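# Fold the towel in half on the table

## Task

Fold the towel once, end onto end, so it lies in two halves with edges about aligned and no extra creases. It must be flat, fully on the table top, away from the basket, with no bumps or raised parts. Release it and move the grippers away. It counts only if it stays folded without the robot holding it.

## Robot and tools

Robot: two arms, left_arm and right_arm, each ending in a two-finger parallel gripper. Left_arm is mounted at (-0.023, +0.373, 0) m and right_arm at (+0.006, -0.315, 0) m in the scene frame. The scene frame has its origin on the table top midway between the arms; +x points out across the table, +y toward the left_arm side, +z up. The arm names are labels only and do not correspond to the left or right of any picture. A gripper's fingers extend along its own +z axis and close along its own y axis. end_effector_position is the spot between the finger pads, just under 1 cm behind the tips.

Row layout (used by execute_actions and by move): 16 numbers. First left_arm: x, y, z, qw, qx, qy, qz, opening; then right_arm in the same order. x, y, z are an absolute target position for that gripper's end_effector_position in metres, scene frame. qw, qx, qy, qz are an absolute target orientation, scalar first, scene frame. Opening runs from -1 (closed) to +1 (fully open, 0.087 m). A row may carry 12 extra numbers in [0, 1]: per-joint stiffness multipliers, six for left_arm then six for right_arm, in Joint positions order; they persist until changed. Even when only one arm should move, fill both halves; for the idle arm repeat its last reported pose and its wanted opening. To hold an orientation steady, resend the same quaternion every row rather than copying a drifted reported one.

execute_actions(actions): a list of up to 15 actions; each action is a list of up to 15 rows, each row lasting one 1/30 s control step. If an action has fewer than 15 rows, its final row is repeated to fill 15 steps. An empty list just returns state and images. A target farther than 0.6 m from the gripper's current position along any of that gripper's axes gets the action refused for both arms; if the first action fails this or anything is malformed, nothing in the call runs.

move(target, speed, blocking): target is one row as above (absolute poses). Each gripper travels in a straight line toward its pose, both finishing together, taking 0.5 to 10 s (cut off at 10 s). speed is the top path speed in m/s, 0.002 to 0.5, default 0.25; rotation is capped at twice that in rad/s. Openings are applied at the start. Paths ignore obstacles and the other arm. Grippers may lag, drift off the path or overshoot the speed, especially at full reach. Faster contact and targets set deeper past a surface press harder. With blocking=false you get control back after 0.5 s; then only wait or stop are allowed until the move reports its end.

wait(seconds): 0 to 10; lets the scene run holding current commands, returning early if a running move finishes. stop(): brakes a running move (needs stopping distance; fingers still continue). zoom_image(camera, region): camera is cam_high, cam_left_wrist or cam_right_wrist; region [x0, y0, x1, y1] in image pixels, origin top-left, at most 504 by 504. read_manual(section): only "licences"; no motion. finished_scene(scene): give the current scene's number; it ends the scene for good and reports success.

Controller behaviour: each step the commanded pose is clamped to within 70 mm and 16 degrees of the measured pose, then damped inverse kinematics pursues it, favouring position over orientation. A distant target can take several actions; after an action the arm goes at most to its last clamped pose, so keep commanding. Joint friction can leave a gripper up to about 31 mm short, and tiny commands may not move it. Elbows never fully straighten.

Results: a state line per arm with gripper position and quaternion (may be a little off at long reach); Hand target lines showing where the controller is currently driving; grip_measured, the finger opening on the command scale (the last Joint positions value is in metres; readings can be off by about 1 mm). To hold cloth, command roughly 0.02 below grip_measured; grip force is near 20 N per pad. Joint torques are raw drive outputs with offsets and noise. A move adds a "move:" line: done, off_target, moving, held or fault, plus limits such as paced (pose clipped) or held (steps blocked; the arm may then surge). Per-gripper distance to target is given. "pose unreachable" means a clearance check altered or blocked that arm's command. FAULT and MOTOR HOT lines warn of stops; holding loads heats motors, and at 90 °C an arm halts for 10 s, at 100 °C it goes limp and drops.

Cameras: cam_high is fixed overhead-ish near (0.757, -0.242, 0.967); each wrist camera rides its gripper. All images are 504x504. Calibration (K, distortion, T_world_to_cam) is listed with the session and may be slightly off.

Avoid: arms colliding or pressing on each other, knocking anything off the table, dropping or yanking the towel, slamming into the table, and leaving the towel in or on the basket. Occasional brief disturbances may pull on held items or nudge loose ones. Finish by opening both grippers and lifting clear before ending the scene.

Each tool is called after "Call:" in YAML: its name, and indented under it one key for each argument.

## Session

Call:
execute_actions:
  actions: []

Scene clock: 0.00 s.
left_arm: end_effector_position=(+0.1081, -0.0291, +0.0608) grip_measured=+0.990 end_effector_quat_wxyz=(+0.288, +0.386, +0.866, -0.139) | right_arm: end_effector_position=(+0.1760, -0.2412, +0.0466) grip_measured=+0.987 end_effector_quat_wxyz=(+0.238, +0.052, +0.970, -0.013)
Joint positions: left_arm=[-1.22   1.787  1.205 -0.392 -0.274 -0.408  0.087] | right_arm=[ 0.614  0.976  0.567 -0.772  0.29   0.608  0.087]
Joint velocities: left_arm=[-0.007 -0.002 -0.002 -0.022  0.022 -0.037  0.   ] | right_arm=[-0.017  0.012 -0.002 -0.037  0.007 -0.051 -0.001]
Joint torques (N m, as the arm reports them, + toward a larger angle): no reading
Hand target (left_arm): +0.108, -0.029, +0.061; +0.288, +0.386, +0.866, -0.139
Hand target (right_arm): +0.176, -0.241, +0.047; +0.238, +0.052, +0.970, -0.013
Joint stiffness scale: left_arm=[1. 1. 1. 1. 1. 1.] | right_arm=[1. 1. 1. 1. 1. 1.]
camera_calibration (this result's frames):
cam_left_wrist: T_world_to_cam=[[-0.731856, -0.681044, 0.0237953, 0.0574309], [-0.664305, 0.720783, 0.197917, 0.102183], [-0.151942, 0.12904, -0.97993, 0.222623], [0, 0, 0, 1]] pos_world=[0.143738, -0.0632662, 0.196564]
cam_right_wrist: T_world_to_cam=[[-0.126979, -0.991905, 0.000061152, -0.216007], [-0.918776, 0.117641, 0.376845, 0.195789], [-0.373801, 0.0477953, -0.926276, 0.257744], [0, 0, 0, 1]] pos_world=[0.248803, -0.24961, 0.164973]

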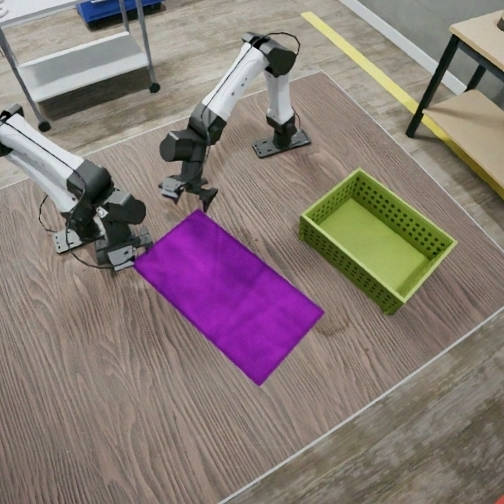

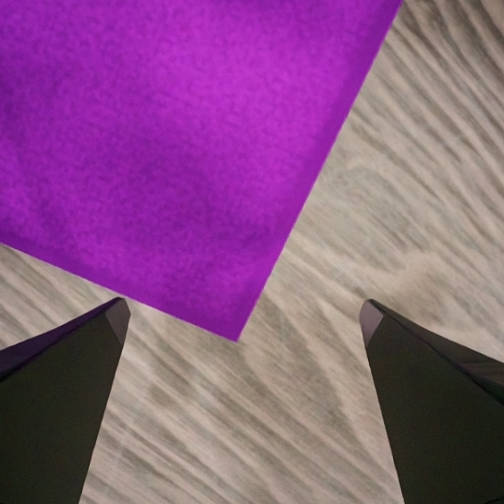

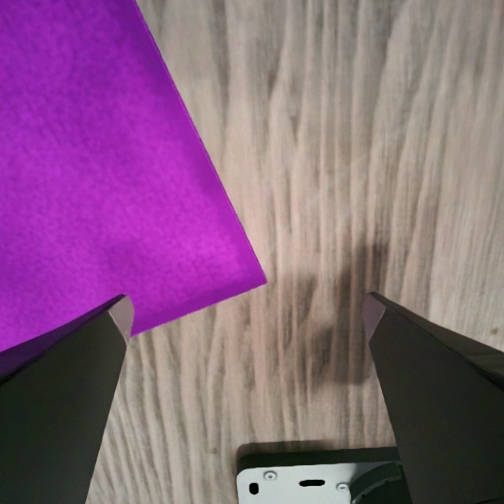

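Call:
zoom_image:
  camera: "cam_high"
  region: [120, 190, 340, 400]

Region (120, 190, 340, 400) of cam_high's 504x504 image, scaled by 2.291, with more detail than that image has; it fills the top 481 rows of this view, and the rest is white.

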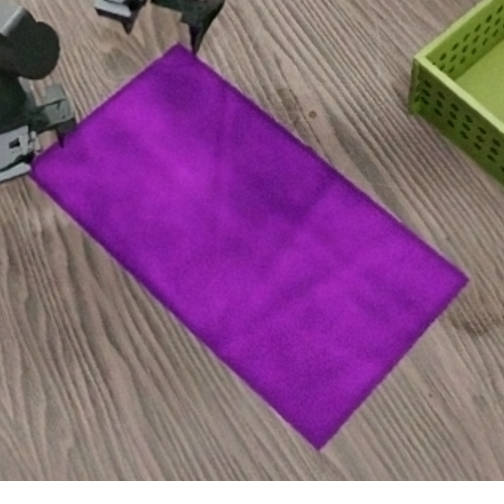

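Call:
move:
  target: [0.106,-0.008,0.04,0,0.595,0.804,0,0.0, 0.168,-0.232,0.04,0,0.595,0.804,0,0.0]
  speed: 0.4

Call:
move:
  target: [0.104,-0.004,-0.002,0,0.595,0.804,0,0.0, 0.162,-0.234,-0.005,0,0.595,0.804,0,0.0]
  speed: 0.08

Scene clock: 12.87 s.
left_arm: end_effector_position=(+0.1017, -0.0066, +0.0414) grip_measured=+0.000 end_effector_quat_wxyz=(+0.006, +0.595, +0.804, -0.002) | right_arm: end_effector_position=(+0.1616, -0.2334, +0.0356) grip_measured=+0.000 end_effector_quat_wxyz=(+0.003, +0.586, +0.811, -0.002)
Joint positions: left_arm=[-1.147  2.257  1.913 -1.214 -0.004  0.017  0.044] | right_arm=[ 0.307  1.239  0.686 -1.016  0.006  1.503  0.044]
Joint velocities: left_arm=[-0.002 -0.027 -0.007 -0.066 -0.037  0.007  0.   ] | right_arm=[-0.002  0.012  0.002 -0.066  0.022  0.037  0.   ]
Joint torques (N m, as the arm reports them, + toward a larger angle): left_arm=[  1.19 -13.24   8.8    0.3    0.15   0.07] | right_arm=[-0.35 -1.96  9.01  0.16 -0.01  0.07]
Hand target (left_arm): +0.106, -0.007, +0.039; +0.000, +0.593, +0.805, -0.002
Hand target (right_arm): +0.168, -0.231, +0.041; -0.002, +0.596, +0.803, +0.004
Off the commanded pose (left_arm): 0.005 m, 1 deg.
Off the commanded pose (right_arm): 0.008 m, 1 deg.
Joint stiffness scale: left_arm=[1. 1. 1. 1. 1. 1.] | right_arm=[1. 1. 1. 1. 1. 1.]
move: done
camera_calibration (this result's frames):
cam_left_wrist: T_world_to_cam=[[-0.949648, -0.313018, -0.0137519, 0.0946998], [-0.219482, 0.633268, 0.742159, 0.0172141], [-0.2236, 0.707808, -0.670083, 0.198009], [0, 0, 0, 1]] pos_world=[0.137985, -0.121411, 0.121209]
cam_right_wrist: T_world_to_cam=[[-0.95477, -0.297229, 0.0082673, 0.0855392], [-0.187546, 0.623553, 0.758952, 0.172083], [-0.230737, 0.723074, -0.651095, 0.366467], [0, 0, 0, 1]] pos_world=[0.198502, -0.346861, 0.107294]

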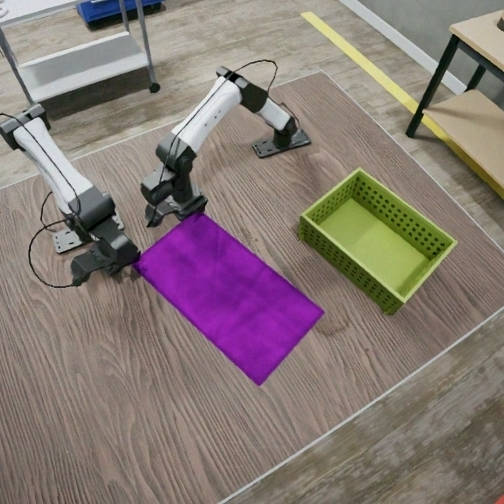

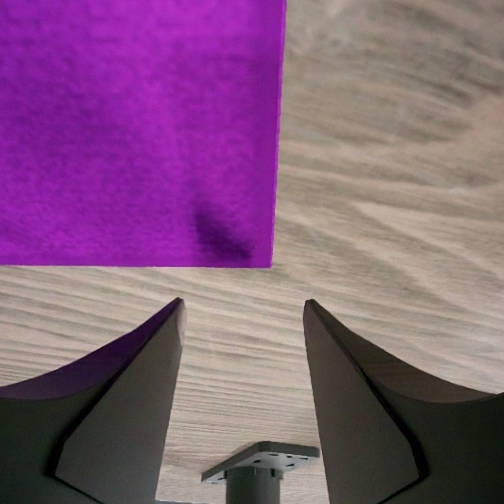

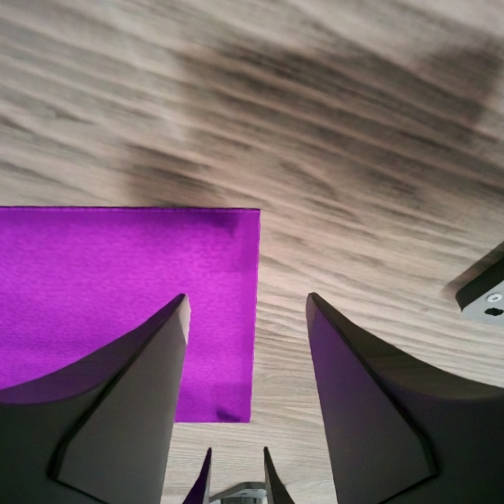

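Scene clock: 13.70 s.
left_arm: end_effector_position=(+0.1028, -0.0094, +0.0165) grip_measured=+0.000 end_effector_quat_wxyz=(+0.012, +0.596, +0.803, -0.005) | right_arm: end_effector_position=(+0.1586, -0.2337, +0.0048) grip_measured=+0.000 end_effector_quat_wxyz=(-0.000, +0.586, +0.810, -0.003)
Joint positions: left_arm=[-1.147  2.271  1.838 -1.112 -0.005  0.018  0.044] | right_arm=[ 0.307  1.29   0.587 -0.873  0.004  1.504  0.044]
Joint velocities: left_arm=[-0.017  0.007 -0.002 -0.022  0.007 -0.007  0.001] | right_arm=[-0.017 -0.027 -0.002 -0.051 -0.022  0.066  0.   ]
Joint torques (N m, as the arm reports them, + toward a larger angle): left_arm=[  1.22 -12.86   4.36   0.64   0.14   0.07] | right_arm=[-0.2  -1.38  3.75  0.8   0.11  0.09]
Hand target (left_arm): +0.104, -0.004, -0.002; -0.000, +0.595, +0.804, +0.000
Hand target (right_arm): +0.161, -0.234, -0.004; +0.000, +0.595, +0.804, -0.000
Off the commanded pose (left_arm): 0.019 m, 2 deg.
Off the commanded pose (right_arm): 0.010 m, 1 deg.
Joint stiffness scale: left_arm=[1. 1. 1. 1. 1. 1.] | right_arm=[1. 1. 1. 1. 1. 1.]
move: off_target (left_arm)
camera_calibration (this result's frames):
cam_left_wrist: T_world_to_cam=[[-0.950048, -0.311768, -0.0144714, 0.0946021], [-0.222272, 0.643321, 0.732621, 0.0382616], [-0.219098, 0.699242, -0.680483, 0.183186], [0, 0, 0, 1]] pos_world=[0.138517, -0.123212, 0.0979925]
cam_right_wrist: T_world_to_cam=[[-0.954806, -0.296871, 0.0146099, 0.0828357], [-0.182028, 0.622889, 0.760838, 0.194013], [-0.234971, 0.723793, -0.648777, 0.346773], [0, 0, 0, 1]] pos_world=[0.195889, -0.347248, 0.0761558]

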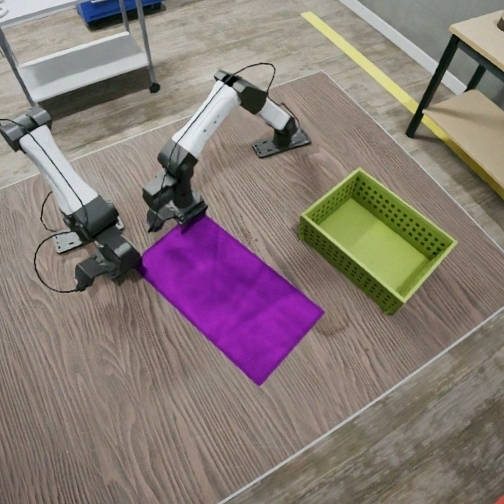

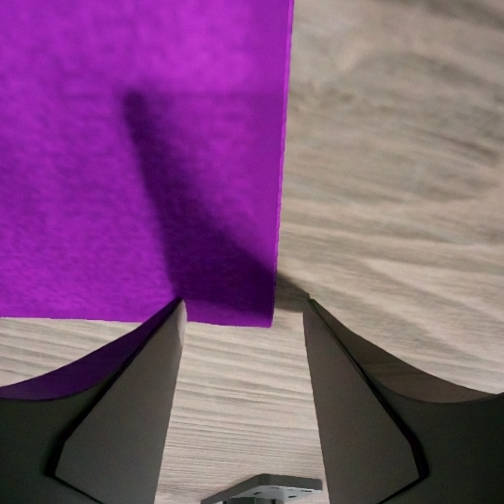

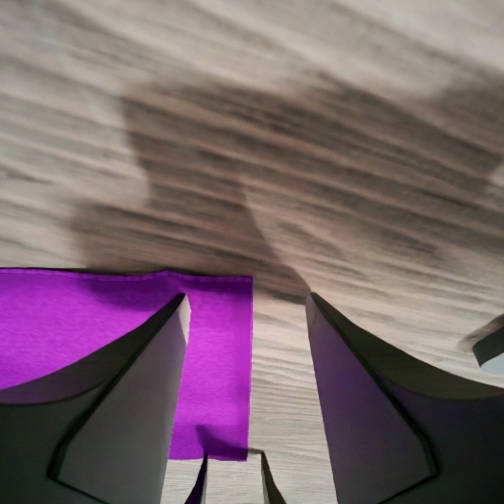

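Call:
execute_actions:
  actions:
    - [[0.104,-0.004,-0.004,0,0.595,0.804,0,-0.06, 0.162,-0.234,-0.007,0,0.595,0.804,0,-0.06],[0.104,-0.004,-0.004,0,0.595,0.804,0,-0.11, 0.162,-0.234,-0.007,0,0.595,0.804,0,-0.11],[0.104,-0.004,-0.004,0,0.595,0.804,0,-0.16, 0.163,-0.234,-0.007,0,0.595,0.804,0,-0.16],[0.104,-0.004,-0.004,0,0.595,0.804,0,-0.21, 0.163,-0.234,-0.007,0,0.595,0.804,0,-0.21],[0.105,-0.004,-0.004,0,0.595,0.804,0,-0.26, 0.164,-0.233,-0.007,0,0.595,0.804,0,-0.26],[0.105,-0.004,-0.004,0,0.595,0.804,0,-0.31, 0.164,-0.233,-0.007,0,0.595,0.804,0,-0.31],[0.105,-0.004,-0.004,0,0.595,0.804,0,-0.36, 0.165,-0.233,-0.007,0,0.595,0.804,0,-0.36],[0.106,-0.004,-0.004,0,0.595,0.804,0,-0.41, 0.165,-0.233,-0.007,0,0.595,0.804,0,-0.41],[0.106,-0.004,-0.004,0,0.595,0.804,0,-0.46, 0.166,-0.233,-0.007,0,0.595,0.804,0,-0.46],[0.106,-0.004,-0.004,0,0.595,0.804,0,-0.51, 0.166,-0.233,-0.007,0,0.595,0.804,0,-0.51],[0.107,-0.004,-0.004,0,0.595,0.804,0,-0.56, 0.167,-0.232,-0.007,0,0.595,0.804,0,-0.56],[0.107,-0.004,-0.004,0,0.595,0.804,0,-0.6, 0.167,-0.232,-0.007,0,0.595,0.804,0,-0.6],[0.107,-0.004,-0.004,0,0.595,0.804,0,-0.64, 0.168,-0.232,-0.007,0,0.595,0.804,0,-0.64],[0.108,-0.004,-0.004,0,0.595,0.804,0,-0.68, 0.168,-0.232,-0.007,0,0.595,0.804,0,-0.68],[0.108,-0.004,-0.004,0,0.595,0.804,0,-0.72, 0.169,-0.232,-0.007,0,0.595,0.804,0,-0.72]]
    - [[0.108,-0.004,-0.004,0,0.595,0.804,0,-0.75, 0.169,-0.232,-0.007,0,0.595,0.804,0,-0.75],[0.108,-0.004,-0.004,0,0.595,0.804,0,-0.78, 0.169,-0.232,-0.007,0,0.595,0.804,0,-0.78],[0.108,-0.004,-0.004,0,0.595,0.804,0,-0.81, 0.169,-0.232,-0.007,0,0.595,0.804,0,-0.81],[0.108,-0.004,-0.004,0,0.595,0.804,0,-0.84, 0.169,-0.232,-0.007,0,0.595,0.804,0,-0.84],[0.108,-0.004,-0.004,0,0.595,0.804,0,-0.87, 0.169,-0.232,-0.007,0,0.595,0.804,0,-0.87],[0.108,-0.004,-0.004,0,0.595,0.804,0,-0.9, 0.169,-0.232,-0.007,0,0.595,0.804,0,-0.9],[0.108,-0.004,-0.004,0,0.595,0.804,0,-0.92, 0.169,-0.232,-0.007,0,0.595,0.804,0,-0.92],[0.108,-0.004,-0.004,0,0.595,0.804,0,-0.94, 0.169,-0.232,-0.007,0,0.595,0.804,0,-0.94],[0.108,-0.004,-0.004,0,0.595,0.804,0,-0.96, 0.169,-0.232,-0.007,0,0.595,0.804,0,-0.96],[0.108,-0.004,-0.004,0,0.595,0.804,0,-0.98, 0.169,-0.232,-0.007,0,0.595,0.804,0,-0.98],[0.108,-0.004,-0.004,0,0.595,0.804,0,-1, 0.169,-0.232,-0.007,0,0.595,0.804,0,-1]]

Scene clock: 27.07 s.
left_arm: end_effector_position=(+0.1166, -0.0054, +0.0166) grip_measured=-0.967 end_effector_quat_wxyz=(+0.023, +0.596, +0.802, +0.009) | right_arm: end_effector_position=(+0.1747, -0.2279, +0.0035) grip_measured=-0.974 end_effector_quat_wxyz=(+0.014, +0.588, +0.809, +0.021)
Joint positions: left_arm=[-1.129  2.271  1.838 -1.109 -0.041  0.038  0.001] | right_arm=[ 0.307  1.309  0.591 -0.803 -0.005  1.509  0.001]
Joint velocities: left_arm=[-0.007 -0.002  0.012 -0.081 -0.022  0.037 -0.   ] | right_arm=[ 0.007  0.012 -0.002 -0.051 -0.007 -0.066 -0.   ]
Joint torques (N m, as the arm reports them, + toward a larger angle): left_arm=[  0.32 -12.23   4.5    0.66   0.5   -0.07] | right_arm=[-0.11  0.31  5.33  0.44  0.11  0.08]
Hand target (left_arm): +0.108, -0.004, -0.003; -0.000, +0.595, +0.804, +0.001
Hand target (right_arm): +0.168, -0.232, -0.006; -0.000, +0.595, +0.804, +0.000
Off the commanded pose (left_arm): 0.022 m, 3 deg.
Off the commanded pose (right_arm): 0.013 m, 3 deg.
Joint stiffness scale: left_arm=[1. 1. 1. 1. 1. 1.] | right_arm=[1. 1. 1. 1. 1. 1.]
camera_calibration (this result's frames):
cam_left_wrist: T_world_to_cam=[[-0.949323, -0.310223, -0.0504762, 0.109415], [-0.246941, 0.636831, 0.730387, 0.0415698], [-0.194438, 0.705838, -0.681166, 0.180681], [0, 0, 0, 1]] pos_world=[0.149267, -0.120061, 0.0982344]
cam_right_wrist: T_world_to_cam=[[-0.955545, -0.292029, -0.040663, 0.101375], [-0.217983, 0.60683, 0.764356, 0.196978], [-0.198538, 0.739241, -0.643511, 0.342673], [0, 0, 0, 1]] pos_world=[0.20784, -0.343245, 0.0740741]

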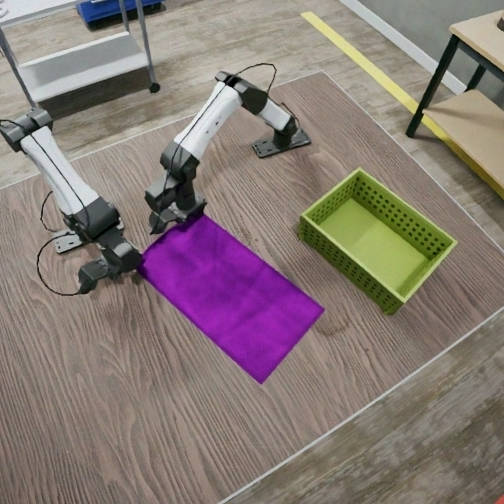

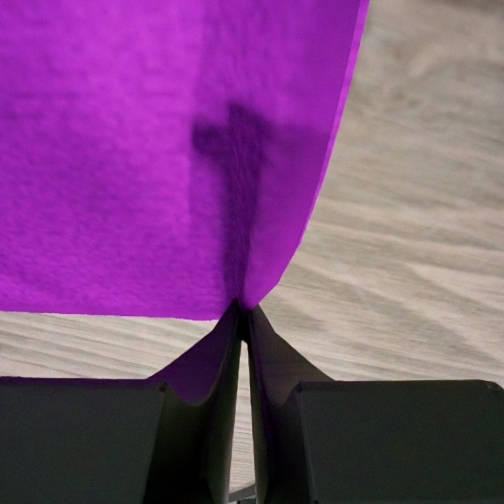

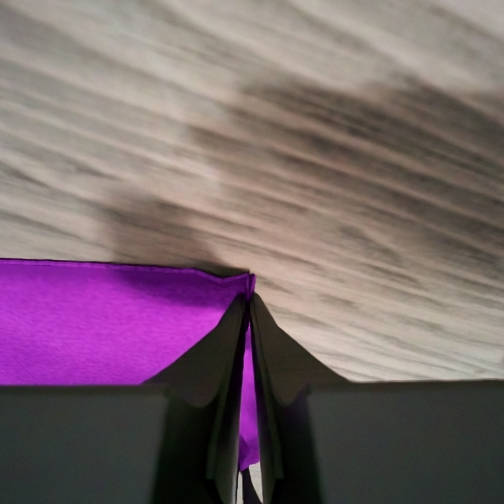

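Call:
move:
  target: [0.062,0.016,0.225,0.208,0.575,0.777,-0.154,-1, 0.124,-0.208,0.225,0.154,0.575,0.777,0.208,-1]
  speed: 0.17

Call:
zoom_image:
  camera: "cam_high"
  region: [100, 140, 300, 340]

Scene clock: 31.77 s.
left_arm: end_effector_position=(+0.0637, +0.0190, +0.2138) grip_measured=-0.969 end_effector_quat_wxyz=(+0.200, +0.577, +0.778, -0.148) | right_arm: end_effector_position=(+0.1269, -0.2020, +0.2165) grip_measured=-0.982 end_effector_quat_wxyz=(+0.145, +0.570, +0.784, +0.198)
Joint positions: left_arm=[-1.229  1.648  1.714 -1.135 -0.031 -0.057  0.001] | right_arm=[ 0.778  0.769  1.118 -1.46   0.191  1.934  0.001]
Joint velocities: left_arm=[-0.002 -0.007 -0.007  0.066 -0.022 -0.051 -0.   ] | right_arm=[ 0.012 -0.007  0.022 -0.051  0.066  0.007 -0.001]
Joint torques (N m, as the arm reports them, + toward a larger angle): left_arm=[ -0.52 -10.23   9.9    1.03   0.    -0.01] | right_arm=[1.48 1.04 8.78 0.93 0.4  0.09]
Hand target (left_arm): +0.060, +0.019, +0.225; +0.208, +0.576, +0.775, -0.154
Hand target (right_arm): +0.128, -0.205, +0.225; +0.156, +0.573, +0.778, +0.204
Off the commanded pose (left_arm): 0.012 m, 1 deg.
Off the commanded pose (right_arm): 0.011 m, 2 deg.
Joint stiffness scale: left_arm=[1. 1. 1. 1. 1. 1.] | right_arm=[1. 1. 1. 1. 1. 1.]
move: off_target (left_arm, right_arm)
camera_calibration (this result's frames):
cam_left_wrist: T_world_to_cam=[[-0.949329, -0.314275, 0.00244576, 0.0654861], [-0.294841, 0.893264, 0.339336, -0.049283], [-0.10883, 0.32142, -0.940662, 0.344817], [0, 0, 0, 1]] pos_world=[0.0851635, -0.0462278, 0.34092]
cam_right_wrist: T_world_to_cam=[[-0.846029, -0.25686, -0.467181, 0.157474], [-0.529382, 0.508554, 0.679064, 0.0461299], [0.063162, 0.821825, -0.566229, 0.417834], [0, 0, 0, 1]] pos_world=[0.131257, -0.326397, 0.278833]

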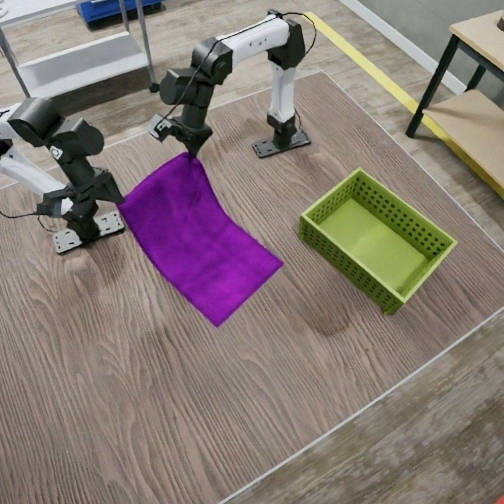

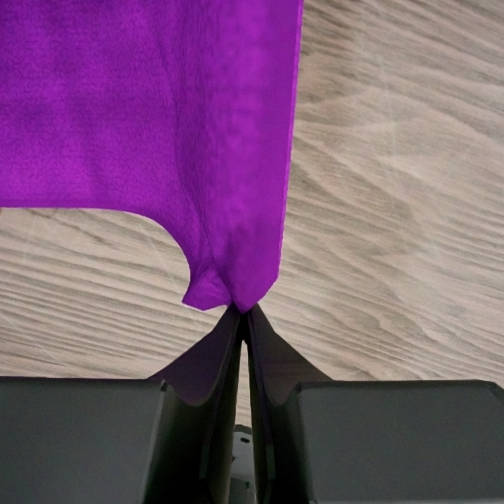

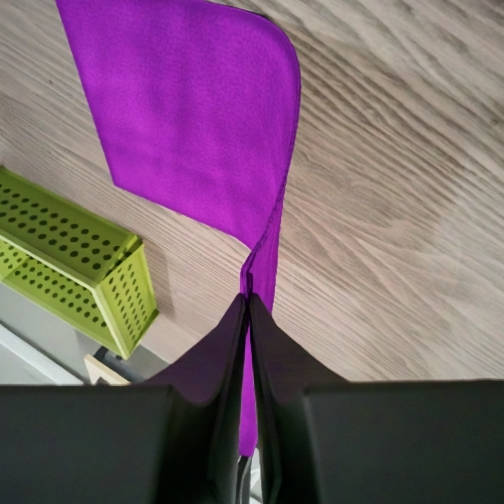

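Region (100, 140, 300, 340) of cam_high's 504x504 image, scaled by 2.520, with more detail than that image has.

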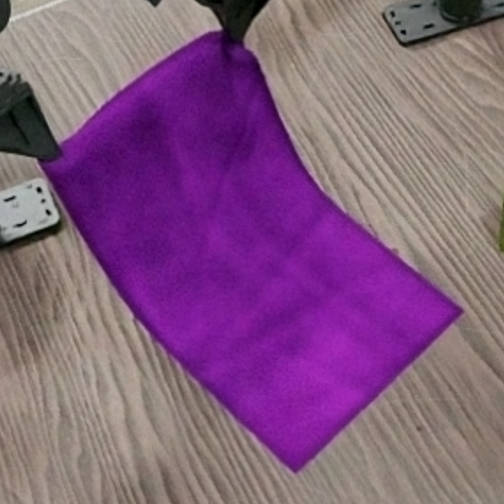

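Call:
move:
  target: [0.163,0.052,0.16,0.138,0.596,0.784,-0.105,-1, 0.220,-0.172,0.157,0.079,0.600,0.789,0.104,-1]
  speed: 0.1

Scene clock: 41.43 s.
left_arm: end_effector_position=(+0.1648, +0.0453, +0.1727) grip_measured=-0.969 end_effector_quat_wxyz=(+0.164, +0.593, +0.780, -0.112) | right_arm: end_effector_position=(+0.2107, -0.1772, +0.1489) grip_measured=-0.982 end_effector_quat_wxyz=(+0.074, +0.601, +0.791, +0.091)
Joint positions: left_arm=[-0.929  1.768  1.714 -1.125  0.081  0.244  0.001] | right_arm=[ 0.519  1.224  1.104 -1.222  0.052  1.758  0.001]
Joint velocities: left_arm=[-0.017  0.002 -0.002 -0.022 -0.007 -0.037  0.   ] | right_arm=[-0.002 -0.002 -0.012 -0.037  0.037  0.037 -0.   ]
Joint torques (N m, as the arm reports them, + toward a larger angle): left_arm=[ 0.88 -9.29  5.86  0.9   0.22  0.08] | right_arm=[-0.51 -2.91  9.25  0.84  0.02 -0.12]
Hand target (left_arm): +0.163, +0.052, +0.160; +0.140, +0.596, +0.784, -0.104
Hand target (right_arm): +0.219, -0.175, +0.156; +0.077, +0.601, +0.789, +0.106
Off the commanded pose (left_arm): 0.015 m, 3 deg.
Off the commanded pose (right_arm): 0.013 m, 2 deg.
Joint stiffness scale: left_arm=[1. 1. 1. 1. 1. 1.] | right_arm=[1. 1. 1. 1. 1. 1.]
move: off_target (left_arm, right_arm)
camera_calibration (this result's frames):
cam_left_wrist: T_world_to_cam=[[-0.955546, -0.294222, -0.0190981, 0.17369], [-0.273033, 0.858563, 0.433962, -0.0473415], [-0.111284, 0.419885, -0.900729, 0.297756], [0, 0, 0, 1]] pos_world=[0.186178, -0.0332743, 0.292059]
cam_right_wrist: T_world_to_cam=[[-0.943538, -0.244484, -0.223524, 0.189638], [-0.327389, 0.58533, 0.741758, 0.0854645], [-0.0505129, 0.773056, -0.632323, 0.37907], [0, 0, 0, 1]] pos_world=[0.226059, -0.296704, 0.218689]

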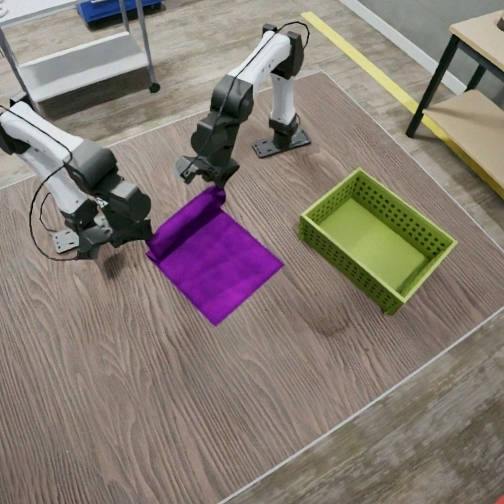

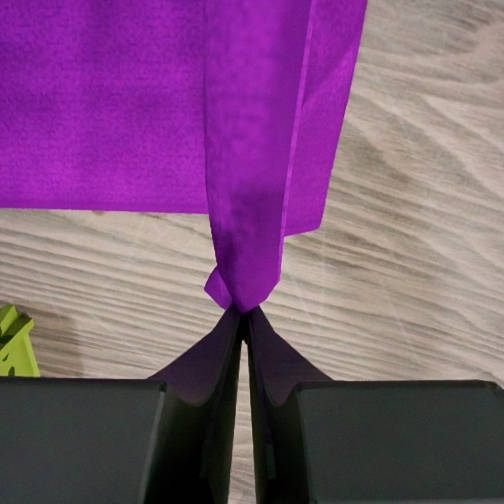

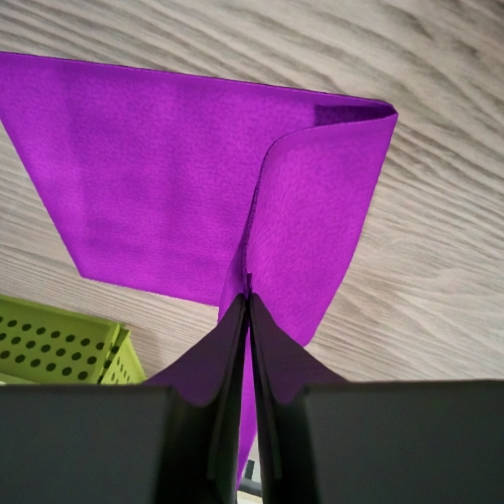

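Call:
move:
  target: [0.338,0.100,0.038,0.104,0.600,0.789,-0.079,-1, 0.394,-0.126,0.037,0,0.605,0.796,0,-1]
  speed: 0.11

Scene clock: 48.00 s.
left_arm: end_effector_position=(+0.3347, +0.1014, +0.0392) grip_measured=-0.972 end_effector_quat_wxyz=(+0.106, +0.600, +0.789, -0.075) | right_arm: end_effector_position=(+0.3874, -0.1272, +0.0296) grip_measured=-0.982 end_effector_quat_wxyz=(-0.000, +0.605, +0.796, -0.005)
Joint positions: left_arm=[-0.535  2.213  1.842 -0.986  0.15   0.637  0.001] | right_arm=[ 0.418  2.195  1.762 -1.146  0.005  1.663  0.001]
Joint velocities: left_arm=[ 0.007 -0.017  0.007  0.007 -0.007 -0.022 -0.001] | right_arm=[-0.002  0.002 -0.007 -0.051  0.066 -0.022  0.001]
Joint torques (N m, as the arm reports them, + toward a larger angle): left_arm=[  0.75 -13.65   9.14   0.65   0.26   0.03] | right_arm=[ -0.45 -12.66   9.19   0.14   0.01  -0.06]
Hand target (left_arm): +0.340, +0.101, +0.038; +0.107, +0.600, +0.789, -0.077
Hand target (right_arm): +0.393, -0.129, +0.035; -0.001, +0.606, +0.795, +0.002
Off the commanded pose (left_arm): 0.004 m, 0 deg.
Off the commanded pose (right_arm): 0.010 m, 1 deg.
Joint stiffness scale: left_arm=[1. 1. 1. 1. 1. 1.] | right_arm=[1. 1. 1. 1. 1. 1.]
move: done
camera_calibration (this result's frames):
cam_left_wrist: T_world_to_cam=[[-0.956422, -0.291748, -0.011812, 0.34974], [-0.249091, 0.794141, 0.554341, 0.00258112], [-0.152347, 0.533126, -0.832206, 0.172444], [0, 0, 0, 1]] pos_world=[0.361414, 0.00805143, 0.146209]
cam_right_wrist: T_world_to_cam=[[-0.96813, -0.249878, 0.0168754, 0.343639], [-0.150257, 0.633422, 0.759078, 0.139584], [-0.200366, 0.732351, -0.650781, 0.327312], [0, 0, 0, 1]] pos_world=[0.419243, -0.242255, 0.101254]

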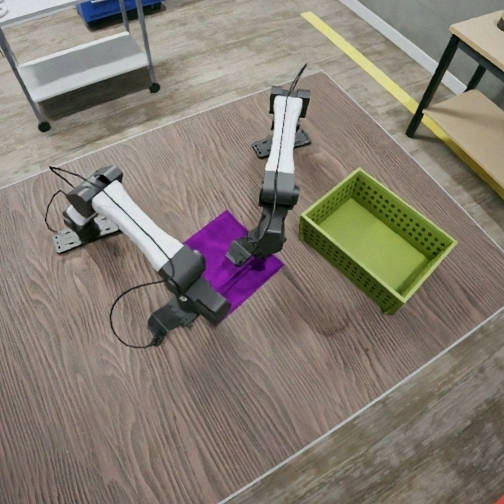

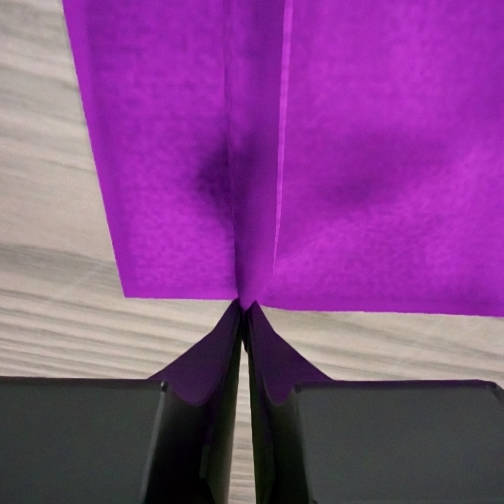

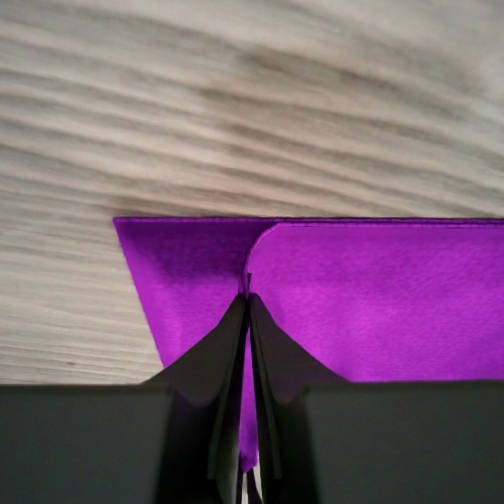

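Call:
move:
  target: [0.346,0.100,0.038,0.104,0.600,0.789,-0.079,-1, 0.405,-0.125,0.037,0,0.605,0.796,0,-1]
  speed: 0.05

Call:
execute_actions:
  actions:
    - [[0.346,0.100,0.038,0.104,0.600,0.789,-0.079,-0.9, 0.405,-0.125,0.037,0,0.605,0.796,0,-0.9],[0.346,0.100,0.038,0.104,0.600,0.789,-0.079,-0.8, 0.405,-0.125,0.037,0,0.605,0.796,0,-0.8],[0.346,0.100,0.038,0.104,0.600,0.789,-0.079,-0.7, 0.405,-0.125,0.037,0,0.605,0.796,0,-0.7],[0.346,0.100,0.038,0.104,0.600,0.789,-0.079,-0.55, 0.405,-0.125,0.037,0,0.605,0.796,0,-0.55],[0.346,0.100,0.038,0.104,0.600,0.789,-0.079,-0.4, 0.405,-0.125,0.037,0,0.605,0.796,0,-0.4],[0.346,0.100,0.038,0.104,0.600,0.789,-0.079,-0.25, 0.405,-0.125,0.037,0,0.605,0.796,0,-0.25],[0.346,0.100,0.038,0.104,0.600,0.789,-0.079,-0.15, 0.405,-0.125,0.037,0,0.605,0.796,0,-0.15]]

Scene clock: 55.83 s.
left_arm: end_effector_position=(+0.3413, +0.0994, +0.0408) grip_measured=-0.972 end_effector_quat_wxyz=(+0.107, +0.602, +0.788, -0.076) | right_arm: end_effector_position=(+0.3995, -0.1226, +0.0331) grip_measured=-0.982 end_effector_quat_wxyz=(+0.000, +0.605, +0.796, -0.004)
Joint positions: left_arm=[-0.529  2.239  1.889 -1.007  0.154  0.647  0.001] | right_arm=[ 0.418  2.246  1.859 -1.191  0.005  1.661  0.001]
Joint velocities: left_arm=[-0.017 -0.017  0.002  0.066  0.037 -0.051  0.   ] | right_arm=[ 0.012 -0.007  0.012  0.007  0.022  0.022  0.001]
Joint torques (N m, as the arm reports them, + toward a larger angle): left_arm=[  1.1  -13.46   9.13   0.6    0.29   0.07] | right_arm=[ -0.37 -12.79   9.28   0.09   0.04  -0.08]
Hand target (left_arm): +0.346, +0.100, +0.038; +0.105, +0.600, +0.789, -0.079
Hand target (right_arm): +0.405, -0.125, +0.037; +0.000, +0.605, +0.796, +0.000
Off the commanded pose (left_arm): 0.005 m, 1 deg.
Off the commanded pose (right_arm): 0.007 m, 0 deg.
Joint stiffness scale: left_arm=[1. 1. 1. 1. 1. 1.] | right_arm=[1. 1. 1. 1. 1. 1.]
move: done
camera_calibration (this result's frames):
cam_left_wrist: T_world_to_cam=[[-0.957708, -0.287463, -0.0126553, 0.355551], [-0.24638, 0.796533, 0.552116, 0.00389636], [-0.148632, 0.531884, -0.833671, 0.174699], [0, 0, 0, 1]] pos_world=[0.36744, 0.00618427, 0.14799]
cam_right_wrist: T_world_to_cam=[[-0.967771, -0.251364, 0.0153678, 0.356108], [-0.152298, 0.632774, 0.759211, 0.136547], [-0.200563, 0.732402, -0.650663, 0.328757], [0, 0, 0, 1]] pos_world=[0.431363, -0.237673, 0.10477]

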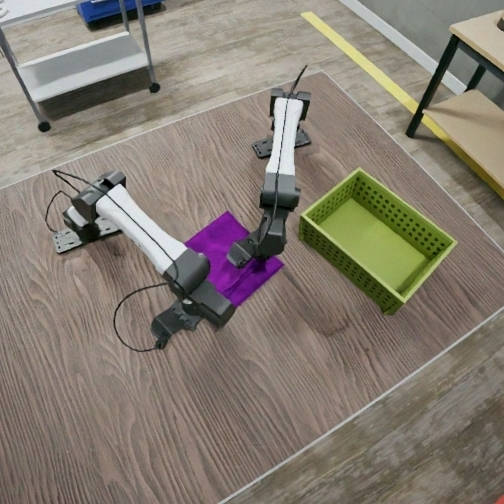

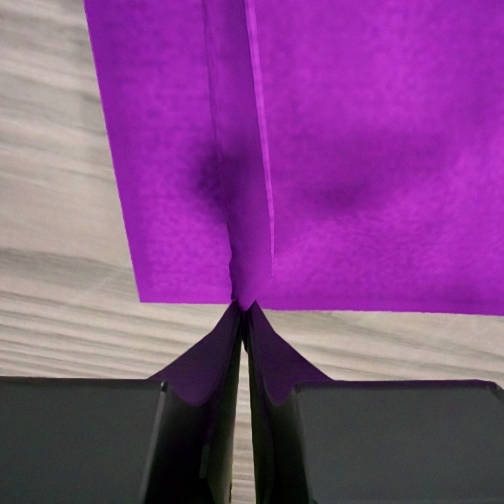

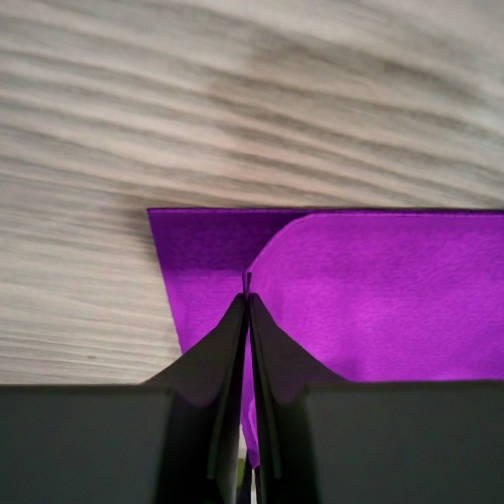

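Scene clock: 56.33 s.
left_arm: end_effector_position=(+0.3415, +0.0990, +0.0413) grip_measured=-0.150 end_effector_quat_wxyz=(+0.108, +0.602, +0.788, -0.076) | right_arm: end_effector_position=(+0.3992, -0.1228, +0.0331) grip_measured=-0.150 end_effector_quat_wxyz=(+0.000, +0.605, +0.796, -0.005)
Joint positions: left_arm=[-0.529  2.239  1.891 -1.008  0.155  0.648  0.037] | right_arm=[ 0.418  2.246  1.859 -1.192  0.005  1.661  0.037]
Joint velocities: left_arm=[-0.007  0.017 -0.022  0.051  0.007 -0.037 -0.001] | right_arm=[ 0.002 -0.017 -0.017 -0.022  0.007 -0.037 -0.   ]
Joint torques (N m, as the arm reports them, + toward a larger angle): left_arm=[  1.1  -13.4    9.15   0.63   0.29   0.04] | right_arm=[ -0.34 -12.73   9.21   0.15   0.04  -0.08]
Hand target (left_arm): +0.346, +0.100, +0.038; +0.104, +0.600, +0.789, -0.079
Hand target (right_arm): +0.405, -0.125, +0.037; +0.000, +0.605, +0.796, +0.000
Off the commanded pose (left_arm): 0.006 m, 1 deg.
Off the commanded pose (right_arm): 0.007 m, 1 deg.
Joint stiffness scale: left_arm=[1. 1. 1. 1. 1. 1.] | right_arm=[1. 1. 1. 1. 1. 1.]
camera_calibration (this result's frames):
cam_left_wrist: T_world_to_cam=[[-0.957984, -0.286542, -0.0126398, 0.355632], [-0.245841, 0.797613, 0.550796, 0.0037105], [-0.147744, 0.530761, -0.834544, 0.175182], [0, 0, 0, 1]] pos_world=[0.367484, 0.0059642, 0.148648]
cam_right_wrist: T_world_to_cam=[[-0.967754, -0.251358, 0.0165054, 0.35578], [-0.151485, 0.633082, 0.759117, 0.136288], [-0.201259, 0.732138, -0.650745, 0.329025], [0, 0, 0, 1]] pos_world=[0.431172, -0.237745, 0.10478]

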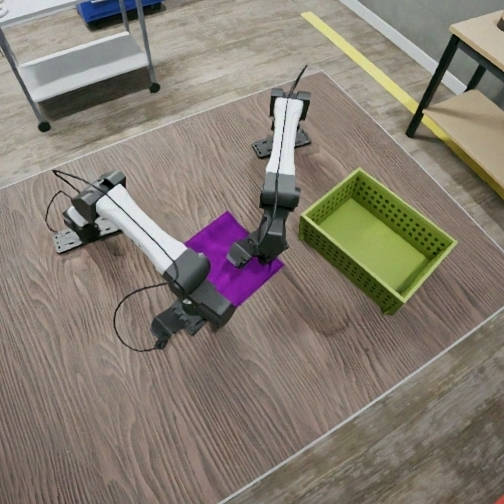

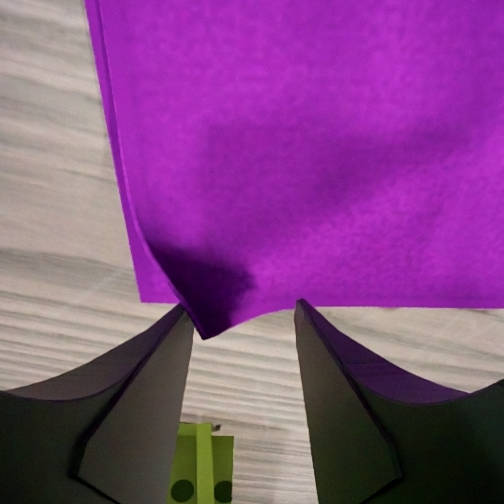

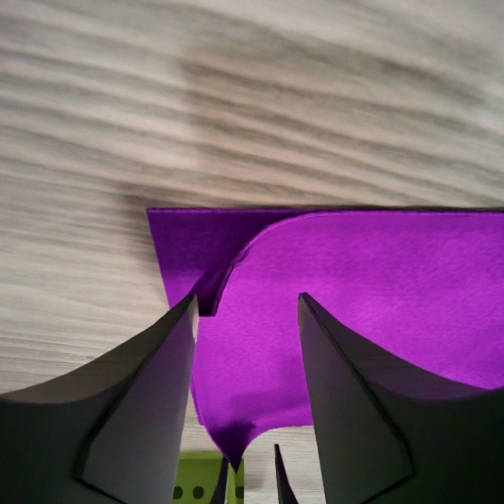

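Within about 5 mm. I'll open fully and lift straight up.

Call:
execute_actions:
  actions:
    - [[0.346,0.100,0.038,0.104,0.600,0.789,-0.079,0.0, 0.405,-0.125,0.037,0,0.605,0.796,0,0.0],[0.346,0.100,0.038,0.104,0.600,0.789,-0.079,0.2, 0.405,-0.125,0.037,0,0.605,0.796,0,0.2],[0.346,0.100,0.038,0.104,0.600,0.789,-0.079,0.4, 0.405,-0.125,0.037,0,0.605,0.796,0,0.4],[0.346,0.100,0.038,0.104,0.600,0.789,-0.079,0.6, 0.405,-0.125,0.037,0,0.605,0.796,0,0.6],[0.346,0.100,0.038,0.104,0.600,0.789,-0.079,0.8, 0.405,-0.125,0.037,0,0.605,0.796,0,0.8],[0.346,0.100,0.040,0.104,0.600,0.789,-0.079,0.9, 0.405,-0.125,0.039,0,0.605,0.796,0,0.9],[0.346,0.100,0.043,0.104,0.600,0.789,-0.079,0.9, 0.405,-0.125,0.042,0,0.605,0.796,0,0.9],[0.346,0.100,0.046,0.104,0.600,0.789,-0.079,0.9, 0.405,-0.125,0.045,0,0.605,0.796,0,0.9],[0.346,0.100,0.05,0.104,0.600,0.789,-0.079,0.9, 0.405,-0.125,0.049,0,0.605,0.796,0,0.9],[0.346,0.100,0.054,0.104,0.600,0.789,-0.079,0.9, 0.405,-0.125,0.053,0,0.605,0.796,0,0.9],[0.346,0.100,0.058,0.104,0.600,0.789,-0.079,0.9, 0.405,-0.125,0.057,0,0.605,0.796,0,0.9],[0.346,0.100,0.061,0.104,0.600,0.789,-0.079,0.9, 0.405,-0.125,0.06,0,0.605,0.796,0,0.9]]

Scene clock: 62.83 s.
left_arm: end_effector_position=(+0.3462, +0.0954, +0.0607) grip_measured=+0.900 end_effector_quat_wxyz=(+0.117, +0.602, +0.786, -0.076) | right_arm: end_effector_position=(+0.4050, -0.1205, +0.0520) grip_measured=+0.900 end_effector_quat_wxyz=(+0.004, +0.605, +0.796, +0.002)
Joint positions: left_arm=[-0.529  2.239  1.967 -1.065  0.155  0.648  0.083] | right_arm=[ 0.418  2.247  1.936 -1.252  0.005  1.661  0.083]
Joint velocities: left_arm=[ 0.002  0.007  0.139 -0.081 -0.007  0.007  0.001] | right_arm=[-0.002 -0.022  0.12  -0.11  -0.007 -0.037 -0.   ]
Joint torques (N m, as the arm reports them, + toward a larger angle): left_arm=[  1.08 -14.5    8.56   0.54   0.3    0.05] | right_arm=[ -0.32 -13.69   8.6    0.08   0.03  -0.07]
Hand target (left_arm): +0.346, +0.100, +0.061; +0.105, +0.600, +0.789, -0.079
Hand target (right_arm): +0.405, -0.125, +0.060; +0.000, +0.605, +0.796, +0.001
Off the commanded pose (left_arm): 0.005 m, 2 deg.
Off the commanded pose (right_arm): 0.009 m, 1 deg.
Joint stiffness scale: left_arm=[1. 1. 1. 1. 1. 1.] | right_arm=[1. 1. 1. 1. 1. 1.]
camera_calibration (this result's frames):
cam_left_wrist: T_world_to_cam=[[-0.957749, -0.286662, -0.0232677, 0.359943], [-0.253645, 0.803755, 0.538183, -0.0000780712], [-0.135575, 0.521346, -0.842507, 0.191182], [0, 0, 0, 1]] pos_world=[0.370635, 0.00357289, 0.169489]
cam_right_wrist: T_world_to_cam=[[-0.967881, -0.251406, 0.000957092, 0.362498], [-0.162597, 0.62887, 0.760319, 0.125356], [-0.191751, 0.735742, -0.64955, 0.337403], [0, 0, 0, 1]] pos_world=[0.435934, -0.23594, 0.123502]

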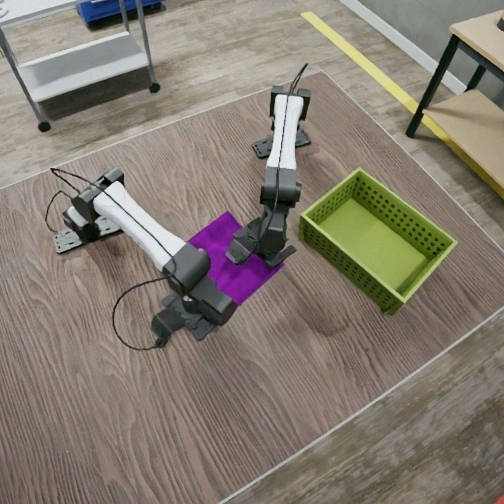

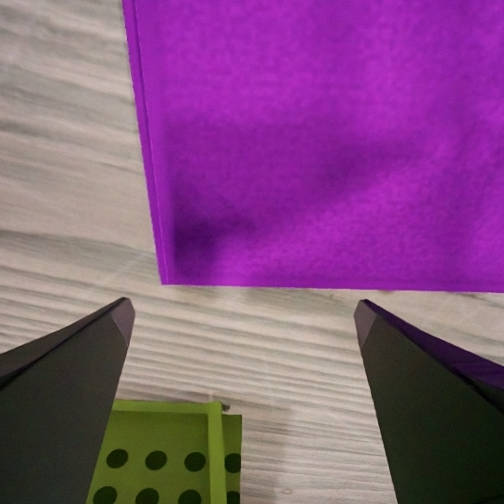

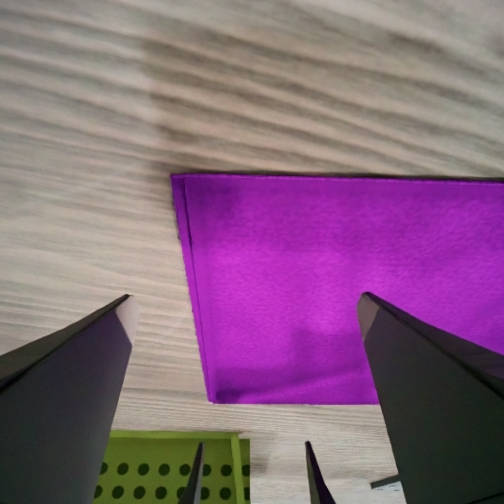

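Call:
move:
  target: [0.08,0.20,0.18,0.2,0.56,0.79,-0.14,0.5, 0.25,-0.37,0.15,0.04,0.604,0.794,0.05,0.5]
  speed: 0.3

Call:
zoom_image:
  camera: "cam_high"
  region: [130, 190, 310, 340]

Scene clock: 66.00 s.
left_arm: end_effector_position=(+0.0822, +0.1913, +0.1874) grip_measured=+0.500 end_effector_quat_wxyz=(+0.213, +0.558, +0.788, -0.150) | right_arm: end_effector_position=(+0.2533, -0.3692, +0.1510) grip_measured=+0.500 end_effector_quat_wxyz=(+0.047, +0.606, +0.793, +0.049)
Joint positions: left_arm=[-0.879  1.032  1.133 -1.157  0.118  0.212  0.066] | right_arm=[-0.339  1.476  1.326 -1.305 -0.071  0.914  0.066]
Joint velocities: left_arm=[-0.002 -0.002  0.002  0.022 -0.022  0.007 -0.   ] | right_arm=[ 0.007 -0.012 -0.002  0.007 -0.037 -0.066 -0.001]
Joint torques (N m, as the arm reports them, + toward a larger angle): left_arm=[-0.66 -3.33  5.04  1.09  0.11 -0.04] | right_arm=[-0.18 -6.79  6.53  0.44 -0.07 -0.1 ]
Hand target (left_arm): +0.076, +0.198, +0.178; +0.198, +0.561, +0.791, -0.142
Hand target (right_arm): +0.249, -0.368, +0.152; +0.041, +0.604, +0.794, +0.055
Off the commanded pose (left_arm): 0.012 m, 2 deg.
Off the commanded pose (right_arm): 0.004 m, 1 deg.
Joint stiffness scale: left_arm=[1. 1. 1. 1. 1. 1.] | right_arm=[1. 1. 1. 1. 1. 1.]
move: off_target (left_arm)
camera_calibration (this result's frames):
cam_left_wrist: T_world_to_cam=[[-0.935193, -0.354137, 0.000146648, 0.144171], [-0.335995, 0.887415, 0.315598, -0.179793], [-0.111895, 0.295096, -0.948893, 0.273435], [0, 0, 0, 1]] pos_world=[0.105014, 0.129918, 0.316182]
cam_right_wrist: T_world_to_cam=[[-0.961391, -0.244939, -0.125426, 0.172893], [-0.253667, 0.61212, 0.748974, 0.200433], [-0.106678, 0.751873, -0.65062, 0.540151], [0, 0, 0, 1]] pos_world=[0.274683, -0.486466, 0.222999]

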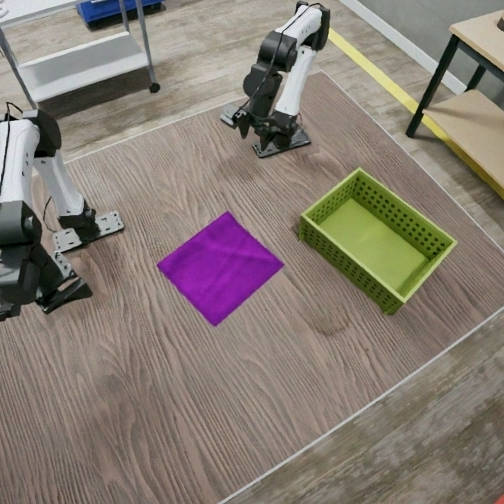

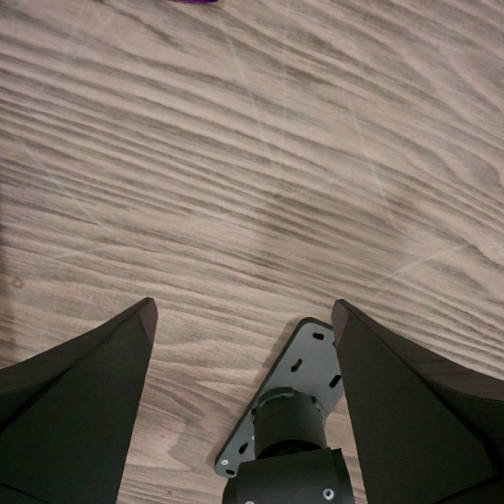

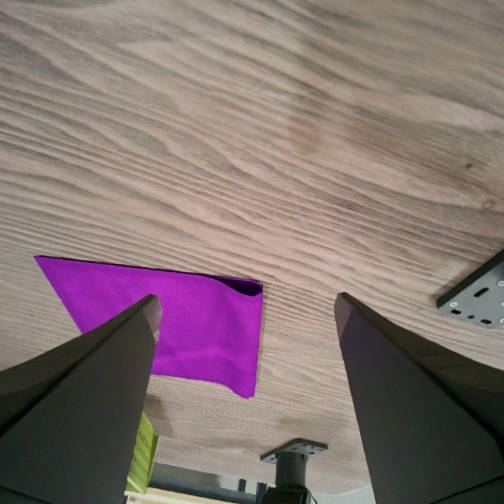

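Region (130, 190, 310, 340) of cam_high's 504x504 image, scaled by 2.800, with more detail than that image has.

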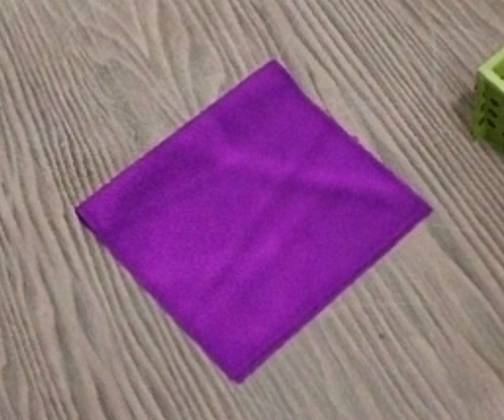

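Call:
finished_scene:
  scene: 2

The scene is finished: the task was done.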